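# Mount gear shaft between nearer station's centres

## Task

Place the gear shaft between the centres of whichever station is closer, so that its gear meshes with the master gear, then release it.

## Robot and tools

Robot: two six-joint arms with parallel-jaw grippers, named left_arm and right_arm. The names do not refer to image sides. In the shared scene frame, the origin sits on the table top midway between the arms, +z is up, +x points out across the table, and left_arm is on the +y side. left_arm's base is at (-0.021, +0.356, 0) m and right_arm's at (+0.021, -0.241, 0) m, each turned slightly about z.

execute_actions takes "actions", a list holding at most one item, and an optional "pictures" boolean (images arrive by default). An empty list sends nothing and just reports the state. A motion item is {"rows": [...], "steps": n}: 1 to 15 rows and steps from 1 to 15 (15 if omitted), each step lasting 1/30 s. Row k is used on step k; if there are fewer rows than steps, the final row keeps being applied. A wait item is {"steps": n} with n up to 300; it sends no new command and returns once that many steps have elapsed since the previous result, with your reply time counted within them. A refused call does nothing at all.

Each row is a single list of 14 numbers covering both arms, always all 14 even if one arm stays still: left_arm's waist, shoulder, elbow, wrist pitch, wrist yaw, wrist roll and gripper opening, followed by the same seven for right_arm. The six joint values are absolute target angles in radians, in the same form the Joint positions line prints, not offsets. Stated ranges per arm: waist -2.618 to 3.054, shoulder 0.000 to 3.142, elbow 0.000 to 3.142, wrist pitch -1.571 to 1.571, wrist yaw -1.571 to 1.571, wrist roll -2.094 to 2.094. True ends may differ by up to 0.036 rad. A target more than 0.036 rad outside a range, and farther out than the joint's last reading, gets the call refused; one beyond the real end is clipped there and reported as "joint sent to its limit" (possibly referring to an earlier action still running). Silence does not prove more travel exists. The opening is a unitless command from -1 (closed) to +1 (fully open, 0.094 m between pads).

Motion is rate-limited: each step, a joint's commanded target stays within a set lead of its measured angle (0.202 rad waist, 0.258 shoulder, 0.238 elbow, 0.573 wrist pitch, 0.522 wrist yaw and roll), and if the targets would move a gripper over 70 mm from where it is, all of that arm's targets are pulled back toward the current angles. Large moves therefore take several calls. Between calls the arms keep heading for the last row sent until everything has nearly stopped or a step is HELD; after that only a new action makes them move further or press harder. Fingers still opening or closing continue regardless.

Result lines: the state line gives each arm's end_effector_position (metres, scene frame) and end_effector_quat_wxyz. That point is the pinch point between the pads, about 1 cm inward from the fingertips; fingers point along the gripper's +z and close along its y. Reported positions can be off, more so at long reach. Joint positions and Joint velocities list each arm's joints (rad, rad/s) then the pad gap (m, m/s). grip_measured is the measured opening on the command scale; each gripper may read up to about 1 mm of opening off, by a fixed amount. To hold something, command an opening below grip_measured: roughly 0.03 lower gives a firm hold, less a gentler one. Pads push about 50 to 62 N each at most, less on very thin parts (under about 2 mm), with a brief spike on contact. "joint command not followed" means a clearance check altered or blocked joint targets on some steps; HELD marks steps where your row was partly or wholly not sent. Joint torques are total drive outputs with fixed offsets, scaling and noise, so they only loosely indicate load. MOTOR HOT appears from 75 °C; at 90 °C the arm halts for 10 s, and at 100 °C it goes limp and drops. Holding loads heats motors, even while you are thinking, so avoid long holds.

zoom_image: {"camera", "region"} gives a closer view of the latest full image from cam_high, cam_low, cam_left_wrist or cam_right_wrist; region is [x0, y0, x1, y1] in pixels, origin top-left, at most 504 by 504. All images are 504x504. Calibration lines (intrinsics K, distortion, T_world_to_cam) are supplied; wrist cameras are fisheye, and their poses follow the arm's reported joints. Expect small calibration errors.

read_manual returns only licence texts and does not move anything. finished_scene takes "scene", the number of the current scene, ends it irreversibly and grades it; the goal must hold at that moment. Replying without any tool call ends everything.

Typical order: look, locate the shaft, gear and the nearer station's centres, open and approach, close to grip, lift, carry, align the shaft axis with the centres and the gear with the master gear, seat it, open and back away, then finish. Brief external tugs on held parts or pushes on loose items can occur.

Avoid: dropping or knocking anything off the table (this fails the task), slips, slamming, hard pushing, arms colliding or pressing on each other (which can end the scene), and overheating. Quick, smooth, economical motion is favoured, and thinking time while the robot runs counts against you.

Each tool is called after "Call:" as name([rows], argument=value, ...), one row to a line, values as JSON.

## Session

Call:
execute_actions(actions=[])

Scene clock: 0.00 s of 5560.00 s.
left_arm: end_effector_position=(+0.1842, +0.3190, +0.3354) grip_measured=+1.000 end_effector_quat_wxyz=(-0.279, +0.646, -0.608, +0.367) | right_arm: end_effector_position=(+0.1072, +0.2505, +0.1650) grip_measured=+1.000 end_effector_quat_wxyz=(-0.392, +0.911, -0.046, +0.115)
Joint positions: left_arm=[-0.29   0.762  1.307 -1.173 -0.212 -1.888  0.094] | right_arm=[ 1.596  1.755  1.326 -0.312  0.161 -1.66   0.094]
Joint velocities: left_arm=[-0.017 -0.027 -0.007 -0.022  0.007 -0.037  0.   ] | right_arm=[ 0.002  0.002  0.007 -0.022 -0.007 -0.066  0.   ]
Joint torques (N m, as the arm reports them, + toward a larger angle): no reading

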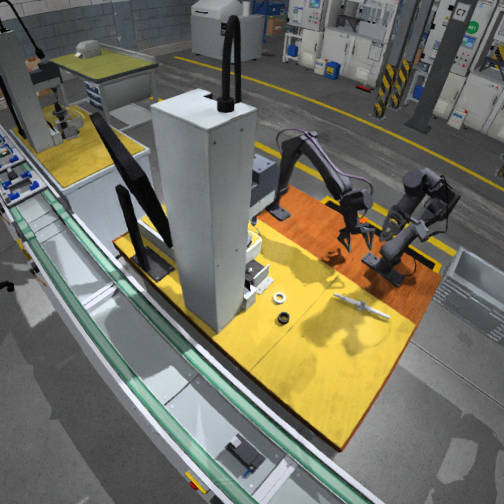

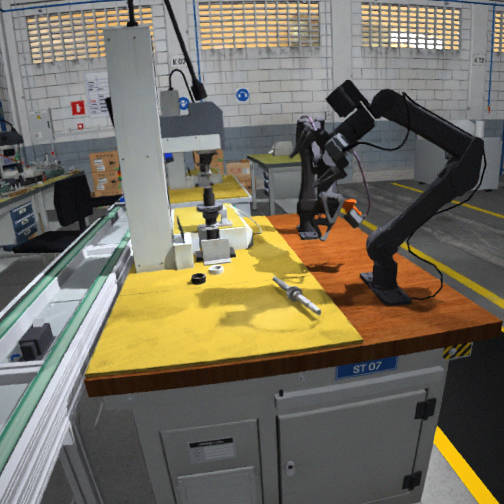

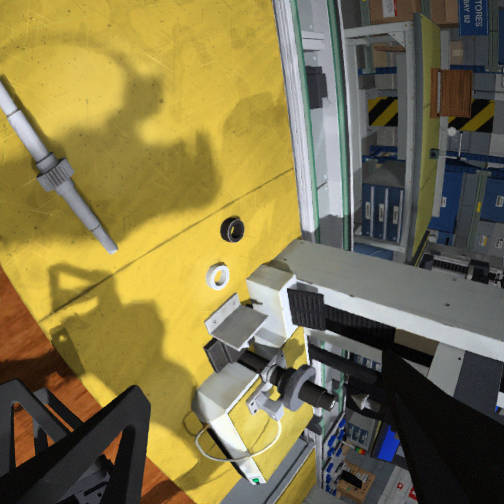

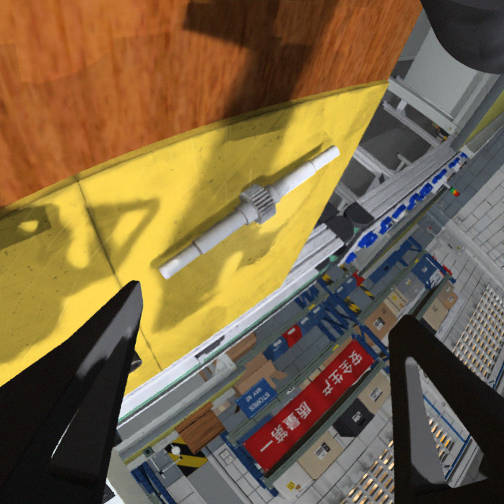

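Call:
zoom_image(camera="cam_low", region=[130, 80, 340, 320])

Call:
zoom_image(camera="cam_left_wrist", region=[180, 260, 420, 500])

Call:
zoom_image(camera="cam_high", region=[0, 30, 150, 180])

Region (130, 80, 340, 320) of cam_low's 504x504 image, scaled by 2.100, with more detail than that image has; it fills the left 441 columns of this view, and the rest is white.

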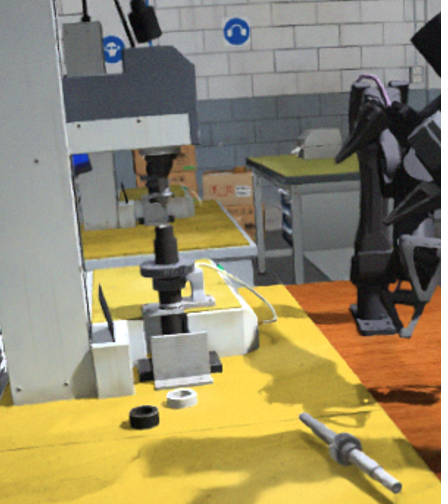

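Region (180, 260, 420, 500) of cam_left_wrist's 504x504 image, scaled by 2.100, with more detail than that image has.

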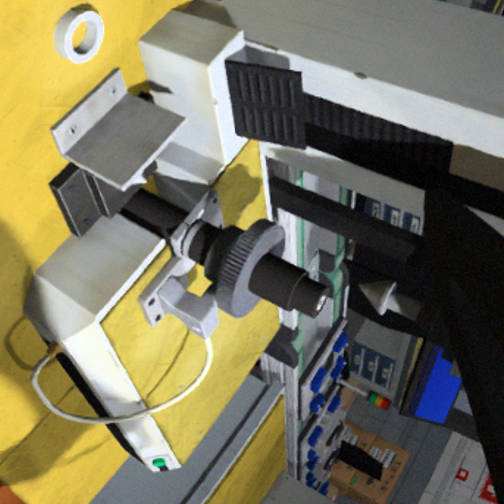

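Region (0, 30, 150, 180) of cam_high's 504x504 image, scaled by 3.360, with more detail than that image has.

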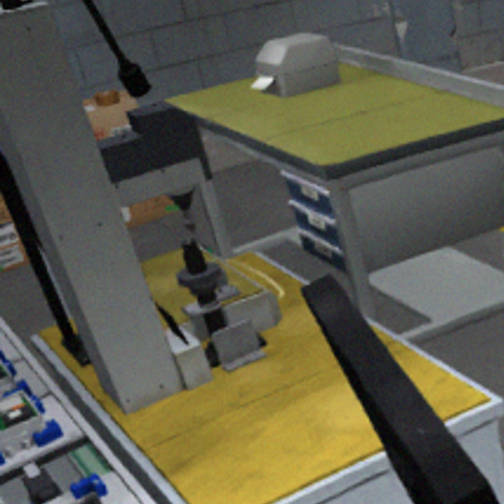

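Call:
execute_actions([
  {"rows":[[-0.29,0.762,1.307,-1.173,-0.212,-1.888,1,0.9,0.7,0.5,-0.2,0,0,1]]},
], pictures=false)

Call:
execute_actions([
  {"steps":90},
])

Scene clock: 16.97 s of 5560.00 s.
left_arm: end_effector_position=(+0.1841, +0.3188, +0.3353) grip_measured=+1.000 end_effector_quat_wxyz=(-0.279, +0.646, -0.608, +0.367) | right_arm: end_effector_position=(+0.2393, -0.0428, +0.1608) grip_measured=+1.000 end_effector_quat_wxyz=(+0.486, -0.465, +0.736, +0.071)
Joint positions: left_arm=[-0.29   0.762  1.307 -1.173 -0.211 -1.888  0.094] | right_arm=[ 0.901  0.769  0.478 -0.253  0.04  -0.394  0.094]
Joint velocities: left_arm=[ 0.002 -0.002 -0.002 -0.037 -0.037 -0.007  0.   ] | right_arm=[-0.002 -1.35  -0.002  0.007 -0.242  2.571  0.   ]
Joint torques (N m, as the arm reports them, + toward a larger angle): left_arm=[ 0.    1.79  5.36  1.85 -0.12 -0.02] | right_arm=[-0.25  0.42  9.63  2.64 -0.01  0.06]
Steps of this call (steps 1 to 90: nothing new was sent; then 13.47 s passed at rest; steps 91 to 105: all 15 steps of this action). Readings (joint positions):
91: left_arm=[-0.290 0.762 1.307 -1.173 -0.212 -1.888] | right_arm=[1.580 1.732 1.291 -0.277 0.133 -1.596]
92: left_arm=[-0.290 0.762 1.307 -1.173 -0.212 -1.888] | right_arm=[1.551 1.686 1.226 -0.252 0.102 -1.520]
94: left_arm=[-0.290 0.762 1.307 -1.173 -0.211 -1.888] | right_arm=[1.453 1.571 1.092 -0.240 0.070 -1.372]
98: left_arm=[-0.290 0.762 1.307 -1.173 -0.211 -1.888] | right_arm=[1.198 1.306 0.818 -0.214 0.047 -1.055]
105: the state above

Scene clock: 19.97 s of 5560.00 s.
left_arm: end_effector_position=(+0.1841, +0.3188, +0.3353) grip_measured=+1.000 end_effector_quat_wxyz=(-0.279, +0.646, -0.608, +0.367) | right_arm: end_effector_position=(+0.2378, -0.0364, +0.1917) grip_measured=+1.000 end_effector_quat_wxyz=(+0.503, -0.311, +0.782, +0.194)
Joint positions: left_arm=[-0.29   0.762  1.307 -1.173 -0.211 -1.888  0.094] | right_arm=[ 0.901  0.711  0.489 -0.209  0.008 -0.007  0.094]
Joint velocities: left_arm=[-0.012  0.002  0.002 -0.022  0.007  0.022  0.   ] | right_arm=[ 0.012 -0.002 -0.007  0.037 -0.007 -0.051  0.   ]
Joint torques (N m, as the arm reports them, + toward a larger angle): left_arm=[-0.02  1.76  5.36  1.84 -0.11 -0.02] | right_arm=[-0.09 -1.24  8.52  2.17 -0.05  0.08]
Steps of this call (steps 1 to 45: the robot went on to your last target; steps 46 to 90: nothing new was sent). Readings (joint positions):
1: left_arm=[-0.290 0.762 1.307 -1.173 -0.211 -1.888] | right_arm=[0.901 0.735 0.480 -0.243 0.033 -0.316]
2: left_arm=[-0.290 0.762 1.307 -1.173 -0.211 -1.888] | right_arm=[0.901 0.717 0.485 -0.230 0.028 -0.254]
4: left_arm=[-0.290 0.762 1.307 -1.173 -0.211 -1.888] | right_arm=[0.901 0.711 0.489 -0.210 0.021 -0.165]
8: left_arm=[-0.290 0.762 1.307 -1.173 -0.211 -1.888] | right_arm=[0.901 0.711 0.489 -0.209 0.013 -0.072]
90: the state above
All arms were judged still, so your last target was given up. Only a new action makes them travel on or press farther. Fingers that are still opening or closing keep moving.
camera_calibration (this result's frames):
cam_left_wrist: T_world_to_cam=[[0.59678, -0.139443, 0.790196, -0.328604], [-0.476995, -0.853543, 0.209619, 0.341187], [0.645237, -0.502015, -0.575891, 0.335724], [0, 0, 0, 1]] pos_world=[0.142227, 0.413935, 0.381482]
cam_right_wrist: T_world_to_cam=[[0.742843, -0.652919, 0.147922, -0.213158], [-0.569846, -0.732645, -0.372165, 0.208301], [0.351368, 0.192167, -0.916304, 0.193669], [0, 0, 0, 1]] pos_world=[0.208993, -0.0237808, 0.286513]

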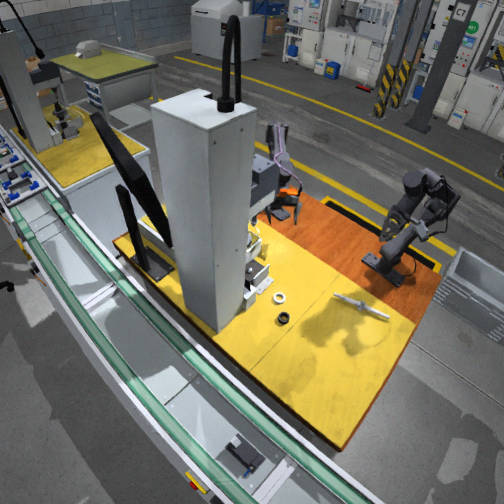

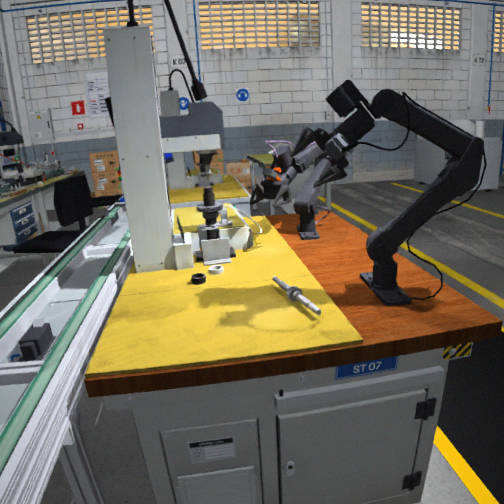

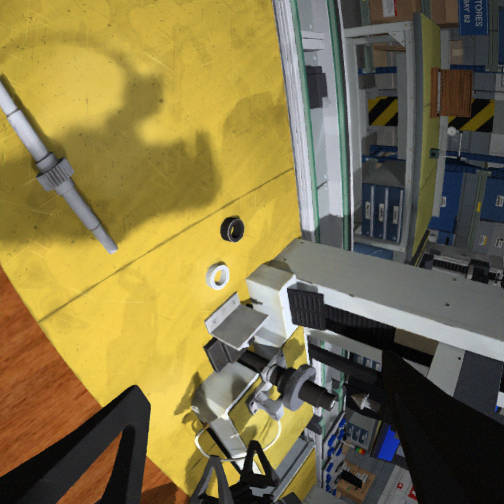

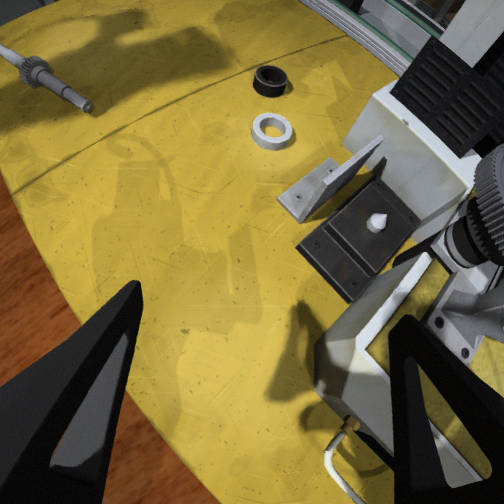

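Call:
execute_actions([
  {"rows":[[-0.049,1.64,1.266,-1.197,0,1.21,0.2,0.75,0.3,0.2,0.3,0,0,1]]},
], pictures=false)

Call:
execute_actions([
  {"steps":60},
])

Scene clock: 47.87 s of 5560.00 s.
left_arm: end_effector_position=(+0.2707, +0.3209, +0.0851) grip_measured=+0.202 end_effector_quat_wxyz=(-0.006, -0.209, +0.978, +0.009) | right_arm: end_effector_position=(+0.2392, -0.0869, +0.2608) grip_measured=+1.000 end_effector_quat_wxyz=(+0.717, -0.199, +0.630, +0.223)
Joint positions: left_arm=[-0.056  1.687  1.258 -1.158 -0.013 -0.554  0.056] | right_arm=[ 0.758  0.323  0.189  0.262  0.006 -0.006  0.094]
Joint velocities: left_arm=[-0.002  0.354 -0.315 -0.168  0.081  2.806 -0.001] | right_arm=[-0.007  0.002 -0.002  0.125  0.007 -0.066  0.   ]
Joint torques (N m, as the arm reports them, + toward a larger angle): left_arm=[  0.68 -14.62   7.91   0.26  -0.01  -0.01] | right_arm=[-0.52 -0.37  8.61  2.38 -0.09  0.11]
Steps of this call (steps 1 to 90: nothing new was sent; then 24.40 s passed at rest; steps 91 to 105: all 15 steps of this action). Readings (joint positions):
91: left_arm=[-0.252 0.782 1.308 -1.179 -0.175 -1.818] | right_arm=[0.876 0.678 0.443 -0.121 -0.008 -0.007]
92: left_arm=[-0.187 0.818 1.309 -1.179 -0.144 -1.734] | right_arm=[0.829 0.600 0.364 -0.021 -0.008 -0.007]
94: left_arm=[-0.101 0.942 1.309 -1.179 -0.106 -1.567] | right_arm=[0.769 0.424 0.238 0.075 0.005 -0.006]
98: left_arm=[-0.061 1.251 1.306 -1.169 -0.054 -1.225] | right_arm=[0.758 0.323 0.189 0.183 0.006 -0.006]
105: the state above

Scene clock: 49.87 s of 5560.00 s.
left_arm: end_effector_position=(+0.2616, +0.3212, +0.0898) grip_measured=+0.202 end_effector_quat_wxyz=(-0.015, +0.619, +0.786, -0.004) | right_arm: end_effector_position=(+0.2388, -0.0872, +0.2641) grip_measured=+1.000 end_effector_quat_wxyz=(+0.721, -0.197, +0.625, +0.224)
Joint positions: left_arm=[-0.056  1.663  1.249 -1.187 -0.008  1.202  0.056] | right_arm=[ 0.758  0.323  0.189  0.276  0.006 -0.006  0.094]
Joint velocities: left_arm=[-0.002 -0.002  0.002 -0.037 -0.037  0.066  0.001] | right_arm=[-0.002 -0.027 -0.007  0.007  0.007  0.066  0.   ]
Joint torques (N m, as the arm reports them, + toward a larger angle): left_arm=[  0.65 -10.07   7.03   0.22   0.07   0.06] | right_arm=[-0.7  -0.25  8.64  2.37 -0.05  0.08]
Steps of this call (steps 1 to 45: the robot went on to your last target; steps 46 to 60: nothing new was sent). Readings (joint positions):
1: left_arm=[-0.056 1.692 1.250 -1.167 -0.011 -0.454] | right_arm=[0.758 0.323 0.189 0.266 0.006 -0.006]
2: left_arm=[-0.056 1.690 1.249 -1.178 -0.009 -0.354] | right_arm=[0.758 0.323 0.189 0.268 0.006 -0.006]
4: left_arm=[-0.056 1.676 1.249 -1.182 -0.008 -0.154] | right_arm=[0.758 0.323 0.189 0.272 0.006 -0.006]
8: left_arm=[-0.056 1.663 1.249 -1.187 -0.008 0.245] | right_arm=[0.758 0.323 0.189 0.274 0.006 -0.006]
60: the state above
All arms were judged still, so your last target was given up. Only a new action makes them travel on or press farther. Fingers that are still opening or closing keep moving.
camera_calibration (this result's frames):
cam_left_wrist: T_world_to_cam=[[-0.999876, 0.00553398, -0.0147613, 0.262924], [-0.00161638, 0.895437, 0.445184, -0.275699], [0.0156815, 0.445153, -0.895317, 0.034614], [0, 0, 0, 1]] pos_world=[0.261903, 0.230008, 0.157608]
cam_right_wrist: T_world_to_cam=[[0.566304, -0.805689, 0.173682, -0.235742], [-0.383602, -0.444167, -0.80967, 0.294932], [0.729486, 0.391894, -0.560598, 0.102568], [0, 0, 0, 1]] pos_world=[0.171816, -0.0991312, 0.337241]

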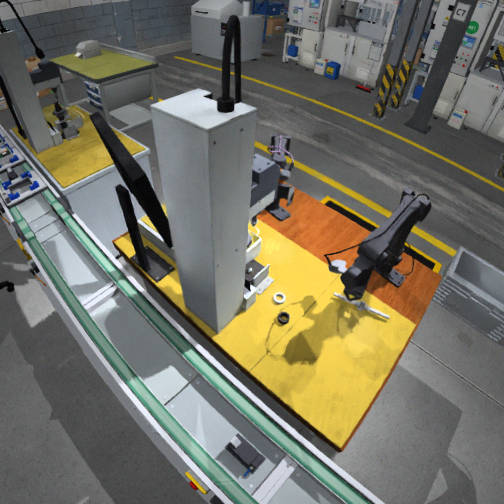

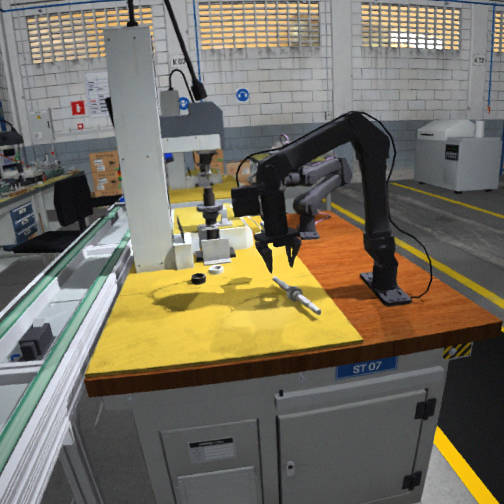

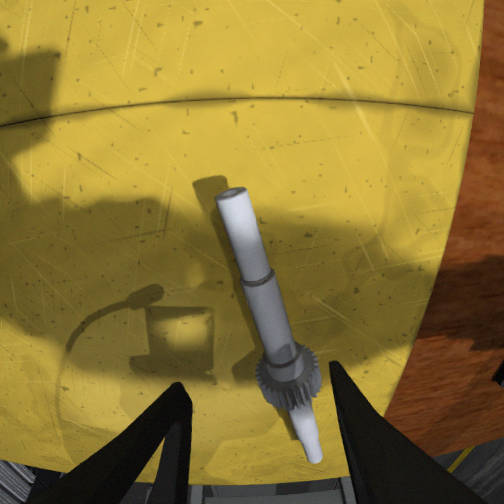

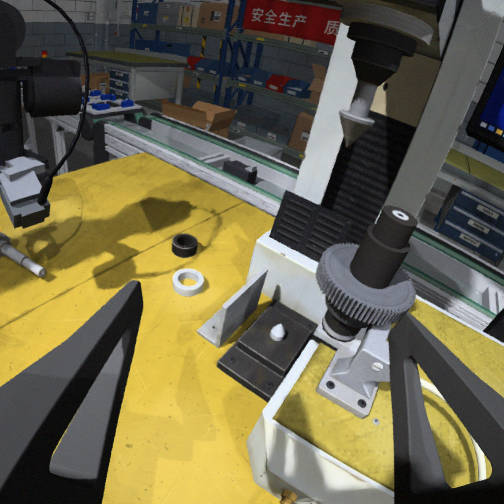

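Call:
execute_actions([
  {"rows":[[-0.049,1.675,1.016,-0.87,0,1.21,0.2,0.75,0.3,0.2,0.3,0,0,1]]},
], pictures=false)

Call:
execute_actions([
  {"steps":30},
])

Scene clock: 60.47 s of 5560.00 s.
left_arm: end_effector_position=(+0.2579, +0.3216, +0.0269) grip_measured=+0.202 end_effector_quat_wxyz=(+0.004, +0.619, +0.785, +0.006) | right_arm: end_effector_position=(+0.2388, -0.0872, +0.2641) grip_measured=+1.000 end_effector_quat_wxyz=(+0.721, -0.197, +0.625, +0.224)
Joint positions: left_arm=[-0.056  1.682  1.01  -0.886 -0.007  1.203  0.056] | right_arm=[ 0.758  0.323  0.189  0.276  0.006 -0.006  0.094]
Joint velocities: left_arm=[ 0.002 -0.007 -0.002  0.081 -0.007 -0.081  0.   ] | right_arm=[ 0.002  0.007 -0.022 -0.007 -0.007  0.037  0.   ]
Joint torques (N m, as the arm reports them, + toward a larger angle): left_arm=[ 0.67 -8.5   5.75  0.4   0.07  0.05] | right_arm=[-0.73 -0.43  8.65  2.38 -0.07  0.08]
Steps of this call (steps 1 to 90: nothing new was sent; then 7.10 s passed at rest; steps 91 to 105: all 15 steps of this action). Readings (joint positions):
91: left_arm=[-0.056 1.655 1.212 -1.132 -0.007 1.203] | right_arm=[0.758 0.323 0.189 0.276 0.006 -0.006]
92: left_arm=[-0.056 1.648 1.156 -1.061 -0.007 1.203] | right_arm=[0.758 0.323 0.189 0.276 0.006 -0.006]
94: left_arm=[-0.056 1.661 1.062 -0.992 -0.007 1.203] | right_arm=[0.758 0.323 0.189 0.276 0.006 -0.006]
98: left_arm=[-0.056 1.682 1.010 -0.946 -0.007 1.203] | right_arm=[0.758 0.323 0.189 0.276 0.006 -0.006]
105: the state above

Scene clock: 61.47 s of 5560.00 s.
left_arm: end_effector_position=(+0.2608, +0.3212, +0.0270) grip_measured=+0.202 end_effector_quat_wxyz=(+0.009, +0.619, +0.785, +0.009) | right_arm: end_effector_position=(+0.2388, -0.0871, +0.2641) grip_measured=+1.000 end_effector_quat_wxyz=(+0.721, -0.198, +0.625, +0.224)
Joint positions: left_arm=[-0.056  1.682  1.01  -0.874 -0.007  1.203  0.056] | right_arm=[ 0.758  0.323  0.189  0.276  0.006 -0.006  0.094]
Joint velocities: left_arm=[-0.012  0.002 -0.002 -0.007 -0.022 -0.022 -0.   ] | right_arm=[ 0.012 -0.022 -0.007 -0.11   0.022  0.022  0.   ]
Joint torques (N m, as the arm reports them, + toward a larger angle): left_arm=[ 0.61 -8.53  5.78  0.46  0.05  0.04] | right_arm=[-0.82 -0.44  8.59  2.38 -0.06  0.05]
Steps of this call (steps 1 to 30: the robot went on to your last target). Readings (joint positions):
1: left_arm=[-0.056 1.682 1.010 -0.883 -0.007 1.203] | right_arm=[0.758 0.323 0.189 0.276 0.006 -0.006]
2: left_arm=[-0.056 1.682 1.010 -0.881 -0.007 1.203] | right_arm=[0.758 0.323 0.189 0.276 0.006 -0.006]
4: left_arm=[-0.056 1.682 1.010 -0.878 -0.007 1.203] | right_arm=[0.758 0.323 0.189 0.276 0.006 -0.006]
8: left_arm=[-0.056 1.682 1.010 -0.876 -0.007 1.203] | right_arm=[0.758 0.323 0.189 0.276 0.006 -0.006]
30: the state above
All arms were judged still, so your last target was given up. Only a new action makes them travel on or press farther. Fingers that are still opening or closing keep moving.
camera_calibration (this result's frames):
cam_left_wrist: T_world_to_cam=[[-0.997644, 0.00596689, -0.068347, 0.261977], [-0.0245902, 0.898923, 0.437415, -0.242637], [0.0640488, 0.438065, -0.896659, -0.031863], [0, 0, 0, 1]] pos_world=[0.257434, 0.230507, 0.0954684]
cam_right_wrist: T_world_to_cam=[[0.566603, -0.805467, 0.173735, -0.235741], [-0.383409, -0.444347, -0.809662, 0.294878], [0.729355, 0.392145, -0.560592, 0.102626], [0, 0, 0, 1]] pos_world=[0.17178, -0.0990975, 0.33724]

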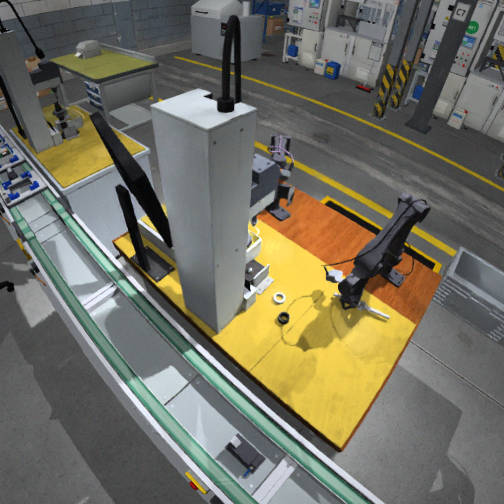

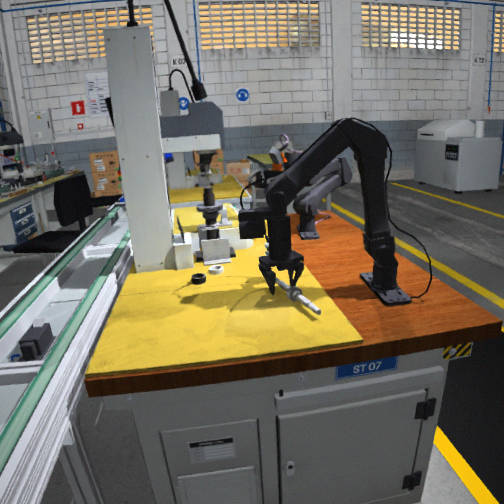

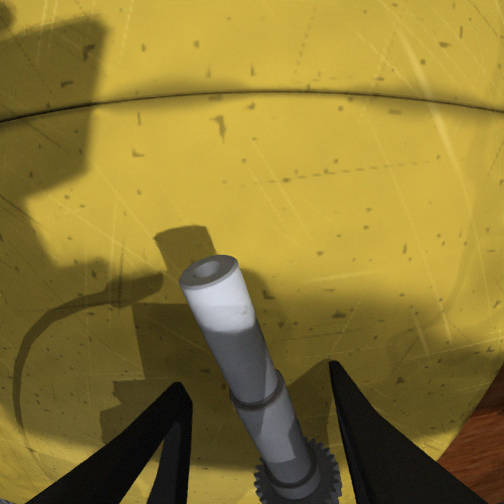

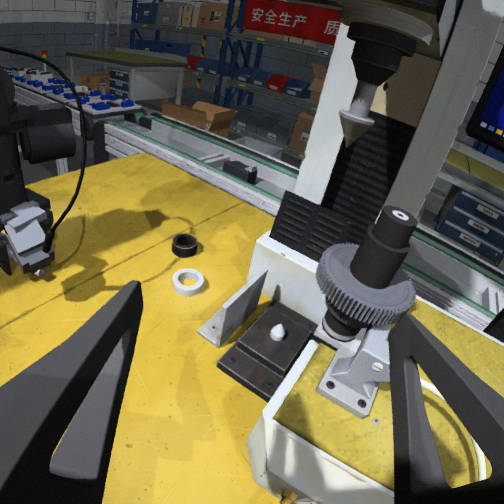

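Call:
execute_actions([
  {"rows":[[-0.015,1.685,1.012,-0.895,0,1.24,0.2,0.75,0.3,0.2,0.3,0,0,1]]},
], pictures=false)

Call:
execute_actions([
  {"rows":[[-0.015,1.685,1.012,-0.895,0,1.24,-0.68,0.75,0.3,0.2,0.3,0,0,1]]},
], pictures=false)

Call:
execute_actions([
  {"rows":[[-0.015,1.5,1.266,-1.3,0,1.24,-0.68,0.3,0.3,0.2,0.3,0,0,1]]},
], pictures=false)

Scene clock: 71.00 s of 5560.00 s.
left_arm: end_effector_position=(+0.2606, +0.3321, +0.0270) grip_measured=+0.202 end_effector_quat_wxyz=(+0.006, +0.615, +0.788, +0.008) | right_arm: end_effector_position=(+0.2388, -0.0871, +0.2642) grip_measured=+1.000 end_effector_quat_wxyz=(+0.721, -0.198, +0.625, +0.224)
Joint positions: left_arm=[-0.018  1.682  1.01  -0.88  -0.007  1.232  0.056] | right_arm=[ 0.758  0.323  0.189  0.276  0.006 -0.006  0.094]
Joint velocities: left_arm=[ 0.007  0.017 -0.022 -0.037 -0.051 -0.081 -0.   ] | right_arm=[ 0.017  0.007 -0.012  0.022 -0.022 -0.007  0.   ]
Joint torques (N m, as the arm reports them, + toward a larger angle): left_arm=[ 0.35 -7.57  5.45  0.25  0.05  0.06] | right_arm=[-0.85 -0.36  8.5   2.4  -0.08  0.05]
Steps of this call (steps 1 to 90: nothing new was sent; then 6.03 s passed at rest; steps 91 to 105: all 15 steps of this action). Readings (joint positions):
91: left_arm=[-0.052 1.682 1.010 -0.875 -0.006 1.208] | right_arm=[0.758 0.323 0.189 0.276 0.006 -0.006]
92: left_arm=[-0.044 1.682 1.010 -0.876 -0.005 1.213] | right_arm=[0.758 0.323 0.189 0.276 0.006 -0.006]
94: left_arm=[-0.026 1.682 1.010 -0.877 -0.006 1.220] | right_arm=[0.758 0.323 0.189 0.276 0.006 -0.006]
98: left_arm=[-0.018 1.682 1.010 -0.879 -0.007 1.227] | right_arm=[0.758 0.323 0.189 0.276 0.006 -0.006]
105: the state above

Scene clock: 71.50 s of 5560.00 s.
left_arm: end_effector_position=(+0.2589, +0.3325, +0.0269) grip_measured=-0.655 end_effector_quat_wxyz=(+0.003, +0.617, +0.787, +0.006) | right_arm: end_effector_position=(+0.2388, -0.0871, +0.2642) grip_measured=+1.000 end_effector_quat_wxyz=(+0.721, -0.198, +0.625, +0.224)
Joint positions: left_arm=[-0.018  1.682  1.01  -0.887 -0.007  1.236  0.016] | right_arm=[ 0.758  0.323  0.189  0.276  0.006 -0.006  0.094]
Joint velocities: left_arm=[-0.017  0.017 -0.002  0.022 -0.007 -0.051  0.   ] | right_arm=[-0.002 -0.012 -0.007 -0.051 -0.037 -0.022  0.   ]
Joint torques (N m, as the arm reports them, + toward a larger angle): left_arm=[ 0.3  -7.56  5.42  0.32  0.07  0.03] | right_arm=[-0.69 -0.48  8.48  2.34 -0.04  0.07]
Steps of this call (steps 1 to 15: all 15 steps of this action). Readings (joint positions):
1: left_arm=[-0.018 1.682 1.010 -0.880 -0.007 1.232] | right_arm=[0.758 0.323 0.189 0.276 0.006 -0.006]
2: left_arm=[-0.018 1.682 1.010 -0.880 -0.007 1.232] | right_arm=[0.758 0.323 0.189 0.276 0.006 -0.006]
4: left_arm=[-0.018 1.682 1.010 -0.888 -0.006 1.230] | right_arm=[0.758 0.323 0.189 0.276 0.006 -0.006]
8: left_arm=[-0.018 1.682 1.010 -0.887 -0.007 1.236] | right_arm=[0.758 0.323 0.189 0.276 0.006 -0.006]
15: the state above

Scene clock: 72.00 s of 5560.00 s.
left_arm: end_effector_position=(+0.2471, +0.3309, +0.1317) grip_measured=-0.655 end_effector_quat_wxyz=(+0.027, +0.617, +0.786, +0.013) | right_arm: end_effector_position=(+0.2839, -0.1975, +0.2642) grip_measured=+1.000 end_effector_quat_wxyz=(+0.753, -0.052, +0.653, +0.057)
Joint positions: left_arm=[-0.018  1.506  1.257 -1.262  0.007  1.237  0.016] | right_arm=[ 0.308  0.323  0.189  0.276  0.007 -0.005  0.094]
Joint velocities: left_arm=[-0.007 -0.012 -0.012 -0.227 -0.007 -0.007  0.   ] | right_arm=[-0.007 -0.017  0.002 -0.037 -0.037 -0.007  0.   ]
Joint torques (N m, as the arm reports them, + toward a larger angle): left_arm=[ 0.31 -6.96  6.69  0.41 -0.09  0.02] | right_arm=[-0.72 -0.36  8.57  2.4  -0.05  0.08]
Steps of this call (steps 1 to 15: all 15 steps of this action). Readings (joint positions):
1: left_arm=[-0.018 1.678 1.030 -0.920 -0.007 1.237] | right_arm=[0.722 0.323 0.189 0.276 -0.013 -0.006]
2: left_arm=[-0.018 1.671 1.061 -0.976 -0.004 1.237] | right_arm=[0.650 0.323 0.189 0.276 -0.015 -0.006]
4: left_arm=[-0.018 1.630 1.131 -1.068 0.005 1.237] | right_arm=[0.498 0.323 0.189 0.276 -0.010 -0.006]
8: left_arm=[-0.018 1.526 1.243 -1.172 0.006 1.237] | right_arm=[0.313 0.323 0.189 0.276 0.009 -0.005]
15: the state above

Call:
execute_actions([
  {"rows":[[-0.5,1.4,1.0,0.3,0,0.8,-0.7,0.3,0.3,0.2,0.3,0,0,1]]},
], pictures=false)

Call:
execute_actions([
  {"rows":[[-0.757,1.4,0.9,0.3,0,-0.1,-0.7,0.3,0.3,0.2,0.3,0,0,1]]},
], pictures=false)

Call:
execute_actions([
  {"rows":[[-0.757,1.68,1.0,0.51,0,-0.1,-0.7,0.75,0.05,0.02,0.3,0,0,1]]},
], pictures=false)

Call:
execute_actions([
  {"steps":40},
])

Scene clock: 84.33 s of 5560.00 s.
left_arm: end_effector_position=(+0.3275, +0.1295, +0.1579) grip_measured=-0.655 end_effector_quat_wxyz=(+0.401, +0.600, +0.691, +0.046) | right_arm: end_effector_position=(+0.2838, -0.1974, +0.2642) grip_measured=+1.000 end_effector_quat_wxyz=(+0.753, -0.053, +0.653, +0.058)
Joint positions: left_arm=[-0.494  1.443  0.982 -0.279  0.023  0.85   0.016] | right_arm=[ 0.308  0.323  0.189  0.276  0.006 -0.005  0.094]
Joint velocities: left_arm=[ 0.002 -0.002 -0.002  1.575 -0.139 -0.139 -0.001] | right_arm=[ 0.022 -0.007 -0.007  0.007 -0.022 -0.081  0.   ]
Joint torques (N m, as the arm reports them, + toward a larger angle): left_arm=[-0.21 -9.41  7.84  2.35 -0.16 -0.04] | right_arm=[-0.54 -0.37  8.55  2.35 -0.07  0.07]
Steps of this call (steps 1 to 30: the robot went on to your last target; steps 31 to 90: nothing new was sent; then 8.83 s passed at rest; steps 91 to 105: all 15 steps of this action). Readings (joint positions):
91: left_arm=[-0.044 1.486 1.212 -1.204 -0.012 1.166] | right_arm=[0.308 0.323 0.189 0.276 0.006 -0.005]
92: left_arm=[-0.095 1.454 1.139 -1.092 -0.040 1.099] | right_arm=[0.308 0.323 0.189 0.276 0.006 -0.005]
94: left_arm=[-0.214 1.440 1.046 -0.929 -0.028 1.014] | right_arm=[0.308 0.323 0.189 0.276 0.006 -0.005]
98: left_arm=[-0.404 1.443 0.985 -0.689 -0.001 0.926] | right_arm=[0.308 0.323 0.189 0.276 0.006 -0.005]
105: the state above

Scene clock: 84.83 s of 5560.00 s.
left_arm: end_effector_position=(+0.2829, +0.0151, +0.2106) grip_measured=-0.655 end_effector_quat_wxyz=(+0.507, +0.329, +0.759, -0.242) | right_arm: end_effector_position=(+0.2838, -0.1974, +0.2642) grip_measured=+1.000 end_effector_quat_wxyz=(+0.753, -0.053, +0.653, +0.058)
Joint positions: left_arm=[-0.764  1.443  0.887  0.179  0.015 -0.031  0.016] | right_arm=[ 0.308  0.323  0.189  0.276  0.006 -0.005  0.094]
Joint velocities: left_arm=[ 0.071 -0.002 -0.002  0.125 -0.154 -0.447  0.   ] | right_arm=[-0.007 -0.007  0.007  0.022  0.022 -0.007  0.   ]
Joint torques (N m, as the arm reports them, + toward a larger angle): left_arm=[  0.27 -11.06   8.22   2.98   0.04  -0.07] | right_arm=[-0.57 -0.37  8.36  2.39 -0.07  0.09]
Steps of this call (steps 1 to 15: all 15 steps of this action). Readings (joint positions):
1: left_arm=[-0.510 1.443 0.971 -0.209 0.004 0.793] | right_arm=[0.308 0.323 0.189 0.276 0.006 -0.005]
2: left_arm=[-0.541 1.443 0.958 -0.138 -0.021 0.725] | right_arm=[0.308 0.323 0.189 0.276 0.006 -0.005]
4: left_arm=[-0.626 1.443 0.930 -0.032 -0.031 0.578] | right_arm=[0.308 0.323 0.189 0.276 0.006 -0.005]
8: left_arm=[-0.766 1.443 0.891 0.104 0.015 0.213] | right_arm=[0.308 0.323 0.189 0.276 0.006 -0.005]
15: the state above

Scene clock: 85.33 s of 5560.00 s.
left_arm: end_effector_position=(+0.3233, -0.0250, +0.1851) grip_measured=-0.655 end_effector_quat_wxyz=(+0.526, +0.297, +0.753, -0.263) | right_arm: end_effector_position=(+0.2241, -0.0999, +0.2386) grip_measured=+1.000 end_effector_quat_wxyz=(+0.747, -0.186, +0.595, +0.230)
Joint positions: left_arm=[-0.761  1.703  0.974  0.415  0.003 -0.088  0.016] | right_arm=[ 0.742  0.073  0.013  0.285 -0.005 -0.004  0.094]
Joint velocities: left_arm=[-0.002 -0.007 -0.007 -0.007 -0.066 -0.095 -0.   ] | right_arm=[-0.007 -0.002  0.002 -0.022  0.051 -0.051  0.   ]
Joint torques (N m, as the arm reports them, + toward a larger angle): left_arm=[  0.39 -11.87   8.82   2.96  -0.06  -0.09] | right_arm=[0.82 0.25 8.41 2.22 0.05 0.01]
Steps of this call (steps 1 to 15: all 15 steps of this action). Readings (joint positions):
1: left_arm=[-0.762 1.471 0.897 0.203 0.011 -0.043] | right_arm=[0.344 0.287 0.164 0.286 0.023 -0.004]
2: left_arm=[-0.761 1.527 0.925 0.249 0.009 -0.052] | right_arm=[0.416 0.205 0.117 0.294 0.023 -0.004]
4: left_arm=[-0.761 1.644 0.969 0.347 0.007 -0.066] | right_arm=[0.568 0.091 0.043 0.294 0.014 -0.004]
8: left_arm=[-0.761 1.703 0.974 0.415 0.004 -0.081] | right_arm=[0.738 0.073 0.013 0.284 -0.005 -0.004]
15: the state above

Scene clock: 86.67 s of 5560.00 s.
left_arm: end_effector_position=(+0.3233, -0.0250, +0.1851) grip_measured=-0.655 end_effector_quat_wxyz=(+0.525, +0.296, +0.753, -0.264) | right_arm: end_effector_position=(+0.2241, -0.0999, +0.2386) grip_measured=+1.000 end_effector_quat_wxyz=(+0.747, -0.186, +0.595, +0.230)
Joint positions: left_arm=[-0.761  1.703  0.974  0.415  0.003 -0.089  0.016] | right_arm=[ 0.742  0.073  0.013  0.285 -0.005 -0.004  0.094]
Joint velocities: left_arm=[-0.007  0.012  0.007 -0.007  0.007 -0.007  0.   ] | right_arm=[ 0.007  0.007 -0.002 -0.037  0.037 -0.007  0.   ]
Joint torques (N m, as the arm reports them, + toward a larger angle): left_arm=[  0.41 -11.87   8.81   2.95  -0.04  -0.12] | right_arm=[0.81 0.26 8.02 2.24 0.03 0.07]
Steps of this call (steps 1 to 15: the robot went on to your last target; steps 16 to 40: nothing new was sent). Readings (joint positions):
1: left_arm=[-0.761 1.703 0.974 0.415 0.003 -0.088] | right_arm=[0.742 0.073 0.013 0.285 -0.005 -0.004]
2: left_arm=[-0.761 1.703 0.974 0.415 0.003 -0.088] | right_arm=[0.742 0.073 0.013 0.285 -0.005 -0.004]
4: left_arm=[-0.761 1.703 0.974 0.415 0.003 -0.089] | right_arm=[0.742 0.073 0.013 0.285 -0.005 -0.004]
8: left_arm=[-0.761 1.703 0.974 0.415 0.003 -0.089] | right_arm=[0.742 0.073 0.013 0.285 -0.005 -0.004]
40: the state above
All arms were judged still, so your last target was given up. Only a new action makes them travel on or press farther. Fingers that are still opening or closing keep moving.
camera_calibration (this result's frames):
cam_left_wrist: T_world_to_cam=[[-0.73914, -0.654993, -0.157022, 0.253479], [-0.372236, 0.591519, -0.715224, 0.319025], [0.561348, -0.470201, -0.681028, 0.0341399], [0, 0, 0, 1]] pos_world=[0.286945, -0.00662955, 0.291226]
cam_right_wrist: T_world_to_cam=[[0.550815, -0.816427, 0.173351, -0.230734], [-0.328054, -0.402761, -0.854497, 0.265317], [0.767453, 0.413801, -0.489678, 0.0808078], [0, 0, 0, 1]] pos_world=[0.152114, -0.114957, 0.30628]

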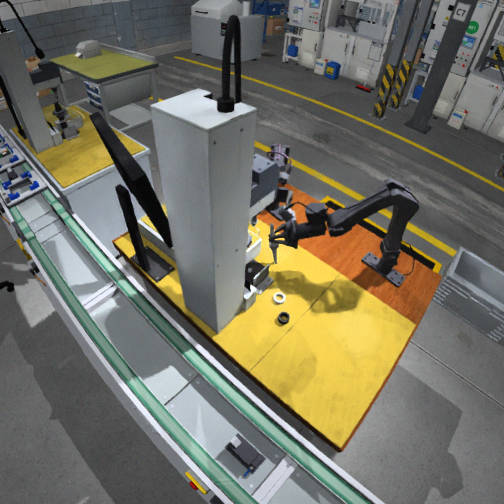

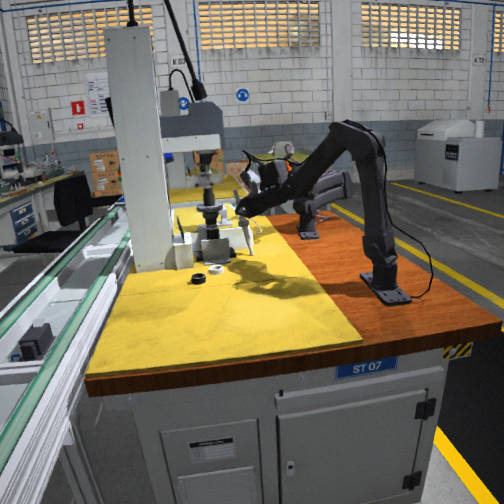

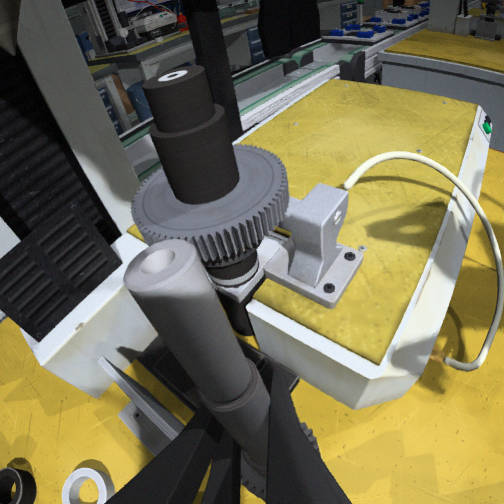

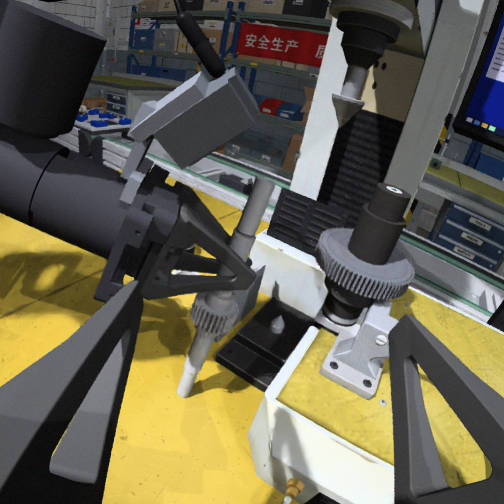

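Call:
execute_actions([
  {"rows":[[-0.757,1.68,1.01,0.585,0,-0.1,-0.7,0.75,0.05,0.02,0.3,0,0,1],[-0.757,1.68,1.01,0.585,0,-0.1,-0.7,0.75,0.05,0.02,0.3,0,0,1],[-0.757,1.68,1.01,0.585,0,-0.1,-0.7,0.75,0.05,0.02,0.3,0,0,1],[-0.74,1.72,1.055,0.585,0,-0.1,-0.7,0.75,0.05,0.02,0.3,0,0,1],[-0.74,1.72,1.055,0.585,0,-0.1,-0.7,0.75,0.05,0.02,0.3,0,0,1],[-0.72,1.76,1.1,0.585,0,-0.1,-0.7,0.75,0.05,0.02,0.3,0,0,1],[-0.72,1.76,1.1,0.585,0,-0.1,-0.7,0.75,0.05,0.02,0.3,0,0,1],[-0.70,1.8,1.14,0.585,0,-0.1,-0.7,0.75,0.05,0.02,0.3,0,0,1],[-0.70,1.8,1.14,0.585,0,-0.1,-0.7,0.75,0.05,0.02,0.3,0,0,1],[-0.687,1.837,1.185,0.585,0,-0.1,-0.7,0.75,0.05,0.02,0.3,0,0,1]]},
], pictures=false)

Call:
execute_actions([
  {"steps":20},
])

Call:
zoom_image(camera="cam_low", region=[170, 130, 300, 270])

Scene clock: 100.03 s of 5560.00 s.
left_arm: end_effector_position=(+0.3777, -0.0340, +0.1942) grip_measured=-0.655 end_effector_quat_wxyz=(+0.551, +0.260, +0.746, -0.270) | right_arm: end_effector_position=(+0.2241, -0.0999, +0.2386) grip_measured=+1.000 end_effector_quat_wxyz=(+0.747, -0.186, +0.595, +0.230)
Joint positions: left_arm=[-0.694  1.853  1.133  0.47   0.021 -0.114  0.016] | right_arm=[ 0.742  0.073  0.013  0.285 -0.005 -0.004  0.094]
Joint velocities: left_arm=[ 0.007 -0.007 -0.002 -0.095  0.051 -0.007  0.   ] | right_arm=[ 0.002 -0.007  0.002 -0.037  0.022 -0.037  0.   ]
Joint torques (N m, as the arm reports them, + toward a larger angle): left_arm=[  0.66 -12.89  11.04   3.22  -0.33   0.11] | right_arm=[0.8  0.12 8.1  2.23 0.05 0.03]
Steps of this call (steps 1 to 90: nothing new was sent; then 9.87 s passed at rest; steps 91 to 105: all 15 steps of this action). Readings (joint positions):
91: left_arm=[-0.761 1.703 0.974 0.420 0.003 -0.089] | right_arm=[0.742 0.073 0.013 0.285 -0.005 -0.004]
92: left_arm=[-0.761 1.703 0.974 0.425 0.003 -0.089] | right_arm=[0.742 0.073 0.013 0.285 -0.005 -0.004]
94: left_arm=[-0.760 1.707 0.979 0.438 0.004 -0.089] | right_arm=[0.742 0.073 0.013 0.285 -0.005 -0.004]
98: left_arm=[-0.737 1.766 1.046 0.456 0.008 -0.091] | right_arm=[0.742 0.073 0.013 0.285 -0.005 -0.004]
105: the state above

Scene clock: 100.70 s of 5560.00 s.
left_arm: end_effector_position=(+0.3774, -0.0342, +0.1941) grip_measured=-0.655 end_effector_quat_wxyz=(+0.550, +0.261, +0.746, -0.270) | right_arm: end_effector_position=(+0.2241, -0.0999, +0.2386) grip_measured=+1.000 end_effector_quat_wxyz=(+0.747, -0.186, +0.595, +0.230)
Joint positions: left_arm=[-0.694  1.853  1.133  0.469  0.023 -0.114  0.016] | right_arm=[ 0.742  0.073  0.013  0.285 -0.005 -0.004  0.094]
Joint velocities: left_arm=[-0.012 -0.002 -0.002 -0.051 -0.051  0.007 -0.   ] | right_arm=[ 0.002 -0.002  0.012  0.037 -0.051  0.007  0.   ]
Joint torques (N m, as the arm reports them, + toward a larger angle): left_arm=[  0.65 -12.97  11.02   3.17  -0.25   0.11] | right_arm=[0.73 0.27 8.17 2.25 0.02 0.05]
Steps of this call (steps 1 to 15: the robot went on to your last target; steps 16 to 20: nothing new was sent). Readings (joint positions):
1: left_arm=[-0.694 1.853 1.133 0.469 0.022 -0.114] | right_arm=[0.742 0.073 0.013 0.285 -0.005 -0.004]
2: left_arm=[-0.694 1.853 1.133 0.469 0.022 -0.114] | right_arm=[0.742 0.073 0.013 0.285 -0.005 -0.004]
4: left_arm=[-0.694 1.853 1.133 0.469 0.022 -0.114] | right_arm=[0.742 0.073 0.013 0.285 -0.005 -0.004]
8: left_arm=[-0.694 1.853 1.133 0.469 0.023 -0.114] | right_arm=[0.742 0.073 0.013 0.285 -0.005 -0.004]
20: the state above
All arms were judged still, so your last target was given up. Only a new action makes them travel on or press farther. Fingers that are still opening or closing keep moving.
camera_calibration (this result's frames):
cam_left_wrist: T_world_to_cam=[[-0.698234, -0.704268, -0.128354, 0.266148], [-0.386543, 0.521824, -0.76045, 0.362851], [0.602539, -0.481358, -0.636586, -0.0189581], [0, 0, 0, 1]] pos_world=[0.337514, -0.0110306, 0.298023]
cam_right_wrist: T_world_to_cam=[[0.550815, -0.816427, 0.173351, -0.230734], [-0.328054, -0.402761, -0.854497, 0.265317], [0.767453, 0.413801, -0.489678, 0.0808078], [0, 0, 0, 1]] pos_world=[0.152114, -0.114957, 0.30628]

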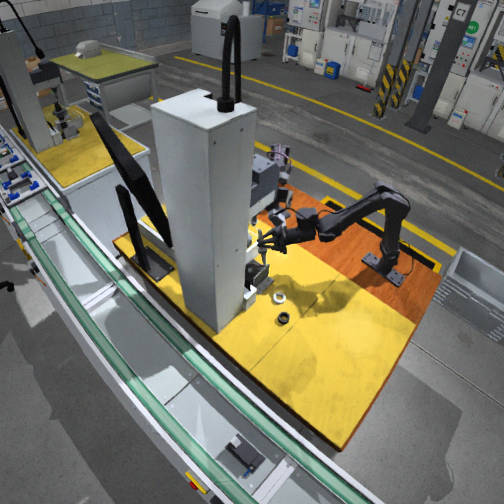

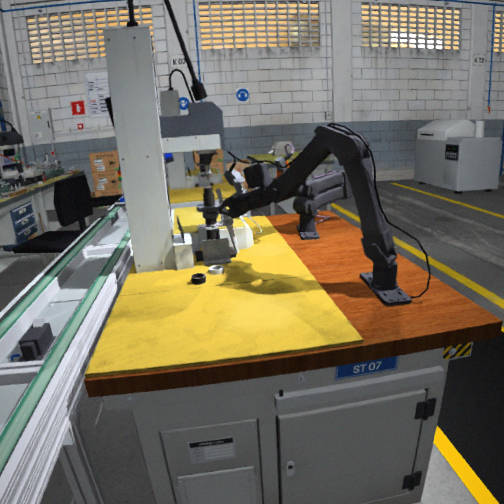

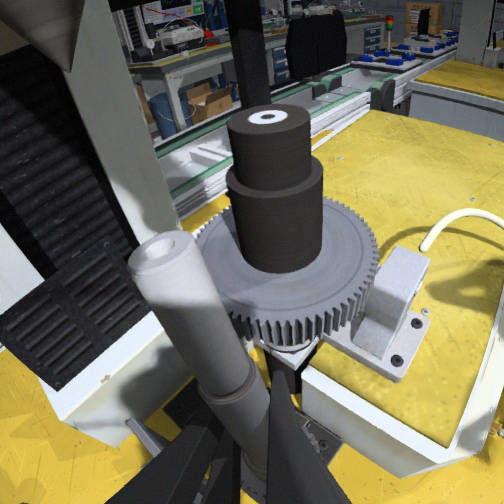

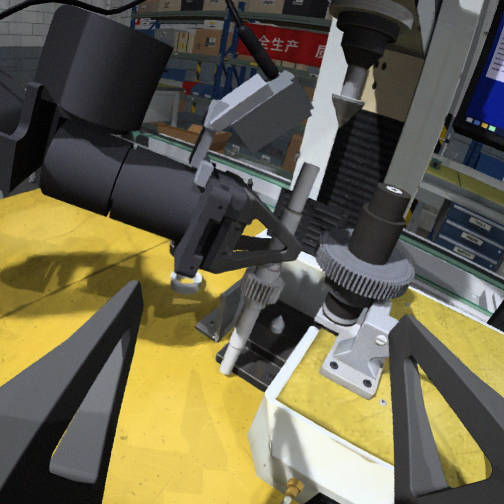

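Region (170, 130, 300, 270) of cam_low's 504x504 image, scaled by 3.600, with more detail than that image has; it fills the left 468 columns of this view, and the rest is white.

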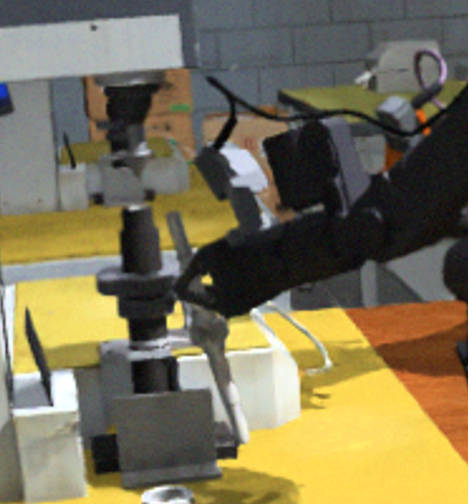

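Call:
execute_actions([
  {"rows":[[-0.687,1.82,1.185,0.63,0,-0.12,-0.7,0.75,0.05,0.02,0.3,0,0,1]]},
], pictures=false)

Call:
execute_actions([
  {"rows":[[-0.672,1.85,1.215,0.63,0,-0.12,-0.7,0.75,0.05,0.02,0.3,0,0,1],[-0.672,1.85,1.215,0.63,0,-0.12,-0.7,0.75,0.05,0.02,0.3,0,0,1],[-0.672,1.85,1.215,0.63,0,-0.12,-0.7,0.75,0.05,0.02,0.3,0,0,1],[-0.655,1.88,1.245,0.63,0,-0.12,-0.7,0.75,0.05,0.02,0.3,0,0,1],[-0.655,1.88,1.245,0.63,0,-0.12,-0.7,0.75,0.05,0.02,0.3,0,0,1],[-0.655,1.88,1.245,0.63,0,-0.12,-0.7,0.75,0.05,0.02,0.3,0,0,1],[-0.638,1.905,1.272,0.63,0,-0.12,-0.7,0.75,0.05,0.02,0.3,0,0,1]]},
])

Call:
zoom_image(camera="cam_low", region=[170, 130, 300, 270])

Scene clock: 114.57 s of 5560.00 s.
left_arm: end_effector_position=(+0.3775, -0.0344, +0.1948) grip_measured=-0.655 end_effector_quat_wxyz=(+0.551, +0.258, +0.746, -0.273) | right_arm: end_effector_position=(+0.2241, -0.0999, +0.2386) grip_measured=+1.000 end_effector_quat_wxyz=(+0.747, -0.186, +0.595, +0.230)
Joint positions: left_arm=[-0.694  1.853  1.133  0.472  0.023 -0.121  0.016] | right_arm=[ 0.742  0.073  0.013  0.285 -0.005 -0.004  0.094]
Joint velocities: left_arm=[ 0.007  0.002  0.002 -0.037 -0.037  0.051  0.001] | right_arm=[-0.012 -0.017  0.007 -0.051  0.022  0.022  0.   ]
Joint torques (N m, as the arm reports them, + toward a larger angle): left_arm=[  0.63 -14.47  11.02   3.57  -0.25  -0.01] | right_arm=[0.81 0.3  7.96 2.23 0.03 0.07]
Steps of this call (steps 1 to 90: nothing new was sent; then 10.37 s passed at rest; steps 91 to 105: all 15 steps of this action). Readings (joint positions):
91: left_arm=[-0.694 1.853 1.133 0.471 0.023 -0.116] | right_arm=[0.742 0.073 0.013 0.285 -0.005 -0.004]
92: left_arm=[-0.694 1.853 1.133 0.472 0.023 -0.117] | right_arm=[0.742 0.073 0.013 0.285 -0.005 -0.004]
94: left_arm=[-0.694 1.853 1.133 0.472 0.023 -0.119] | right_arm=[0.742 0.073 0.013 0.285 -0.005 -0.004]
98: left_arm=[-0.694 1.853 1.133 0.472 0.023 -0.121] | right_arm=[0.742 0.073 0.013 0.285 -0.005 -0.004]
105: the state above

Scene clock: 115.07 s of 5560.00 s.
left_arm: end_effector_position=(+0.3983, -0.0397, +0.1920) grip_measured=-0.655 end_effector_quat_wxyz=(+0.545, +0.241, +0.749, -0.290) | right_arm: end_effector_position=(+0.2241, -0.0999, +0.2386) grip_measured=+1.000 end_effector_quat_wxyz=(+0.747, -0.186, +0.595, +0.230)
Joint positions: left_arm=[-0.665  1.924  1.21   0.474  0.059 -0.163  0.016] | right_arm=[ 0.742  0.073  0.013  0.285 -0.005 -0.004  0.094]
Joint velocities: left_arm=[-0.002  0.002  0.007  0.007 -0.007 -0.051 -0.001] | right_arm=[-0.007 -0.002 -0.012 -0.081 -0.007  0.007  0.   ]
Joint torques (N m, as the arm reports them, + toward a larger angle): left_arm=[  2.32 -14.03  11.88   3.55  -0.65   0.38] | right_arm=[0.65 0.39 8.16 2.27 0.01 0.02]
Steps of this call (steps 1 to 15: all 15 steps of this action). Readings (joint positions):
1: left_arm=[-0.694 1.855 1.136 0.472 0.023 -0.122] | right_arm=[0.742 0.073 0.013 0.285 -0.005 -0.004]
2: left_arm=[-0.693 1.860 1.142 0.472 0.024 -0.123] | right_arm=[0.742 0.073 0.013 0.285 -0.005 -0.004]
4: left_arm=[-0.689 1.871 1.156 0.471 0.028 -0.128] | right_arm=[0.742 0.073 0.013 0.285 -0.005 -0.004]
8: left_arm=[-0.674 1.910 1.197 0.471 0.045 -0.144] | right_arm=[0.742 0.073 0.013 0.285 -0.005 -0.004]
15: the state above
camera_calibration (this result's frames):
cam_left_wrist: T_world_to_cam=[[-0.696968, -0.713359, -0.073177, 0.265105], [-0.414304, 0.48386, -0.770864, 0.383725], [0.585311, -0.50695, -0.632782, -0.0304043], [0, 0, 0, 1]] pos_world=[0.361544, -0.0119673, 0.29596]
cam_right_wrist: T_world_to_cam=[[0.550815, -0.816427, 0.173351, -0.230734], [-0.328054, -0.402761, -0.854497, 0.265317], [0.767453, 0.413801, -0.489678, 0.0808078], [0, 0, 0, 1]] pos_world=[0.152114, -0.114957, 0.30628]

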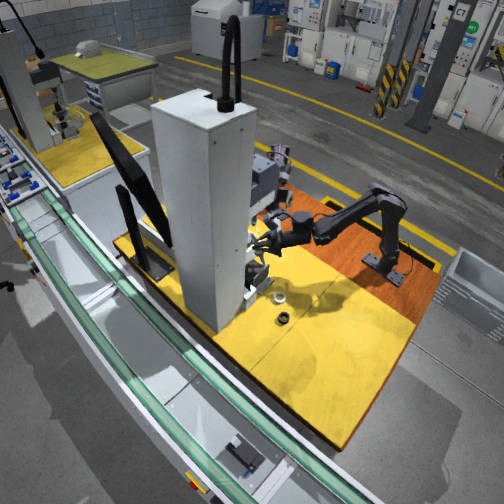

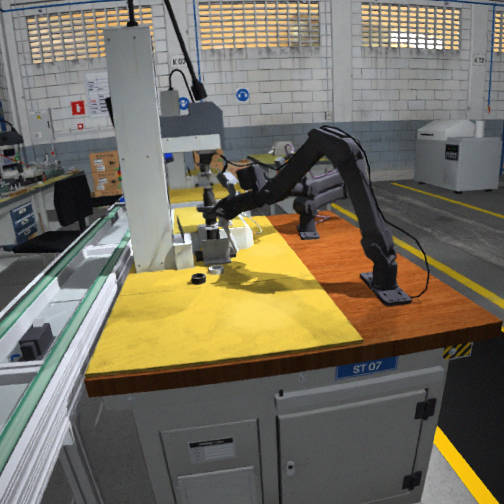

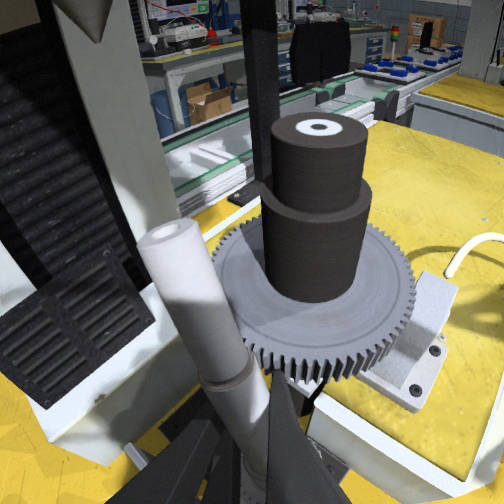

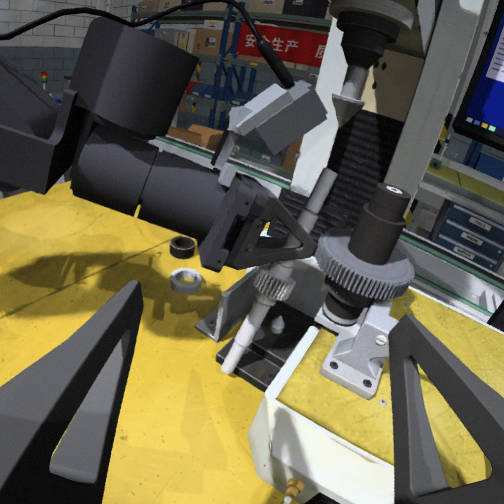

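Region (170, 130, 300, 270) of cam_low's 504x504 image, scaled by 3.600, with more detail than that image has; it fills the left 468 columns of this view, and the rest is white.

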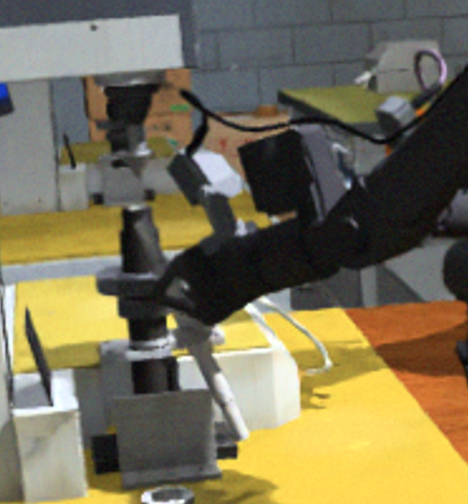

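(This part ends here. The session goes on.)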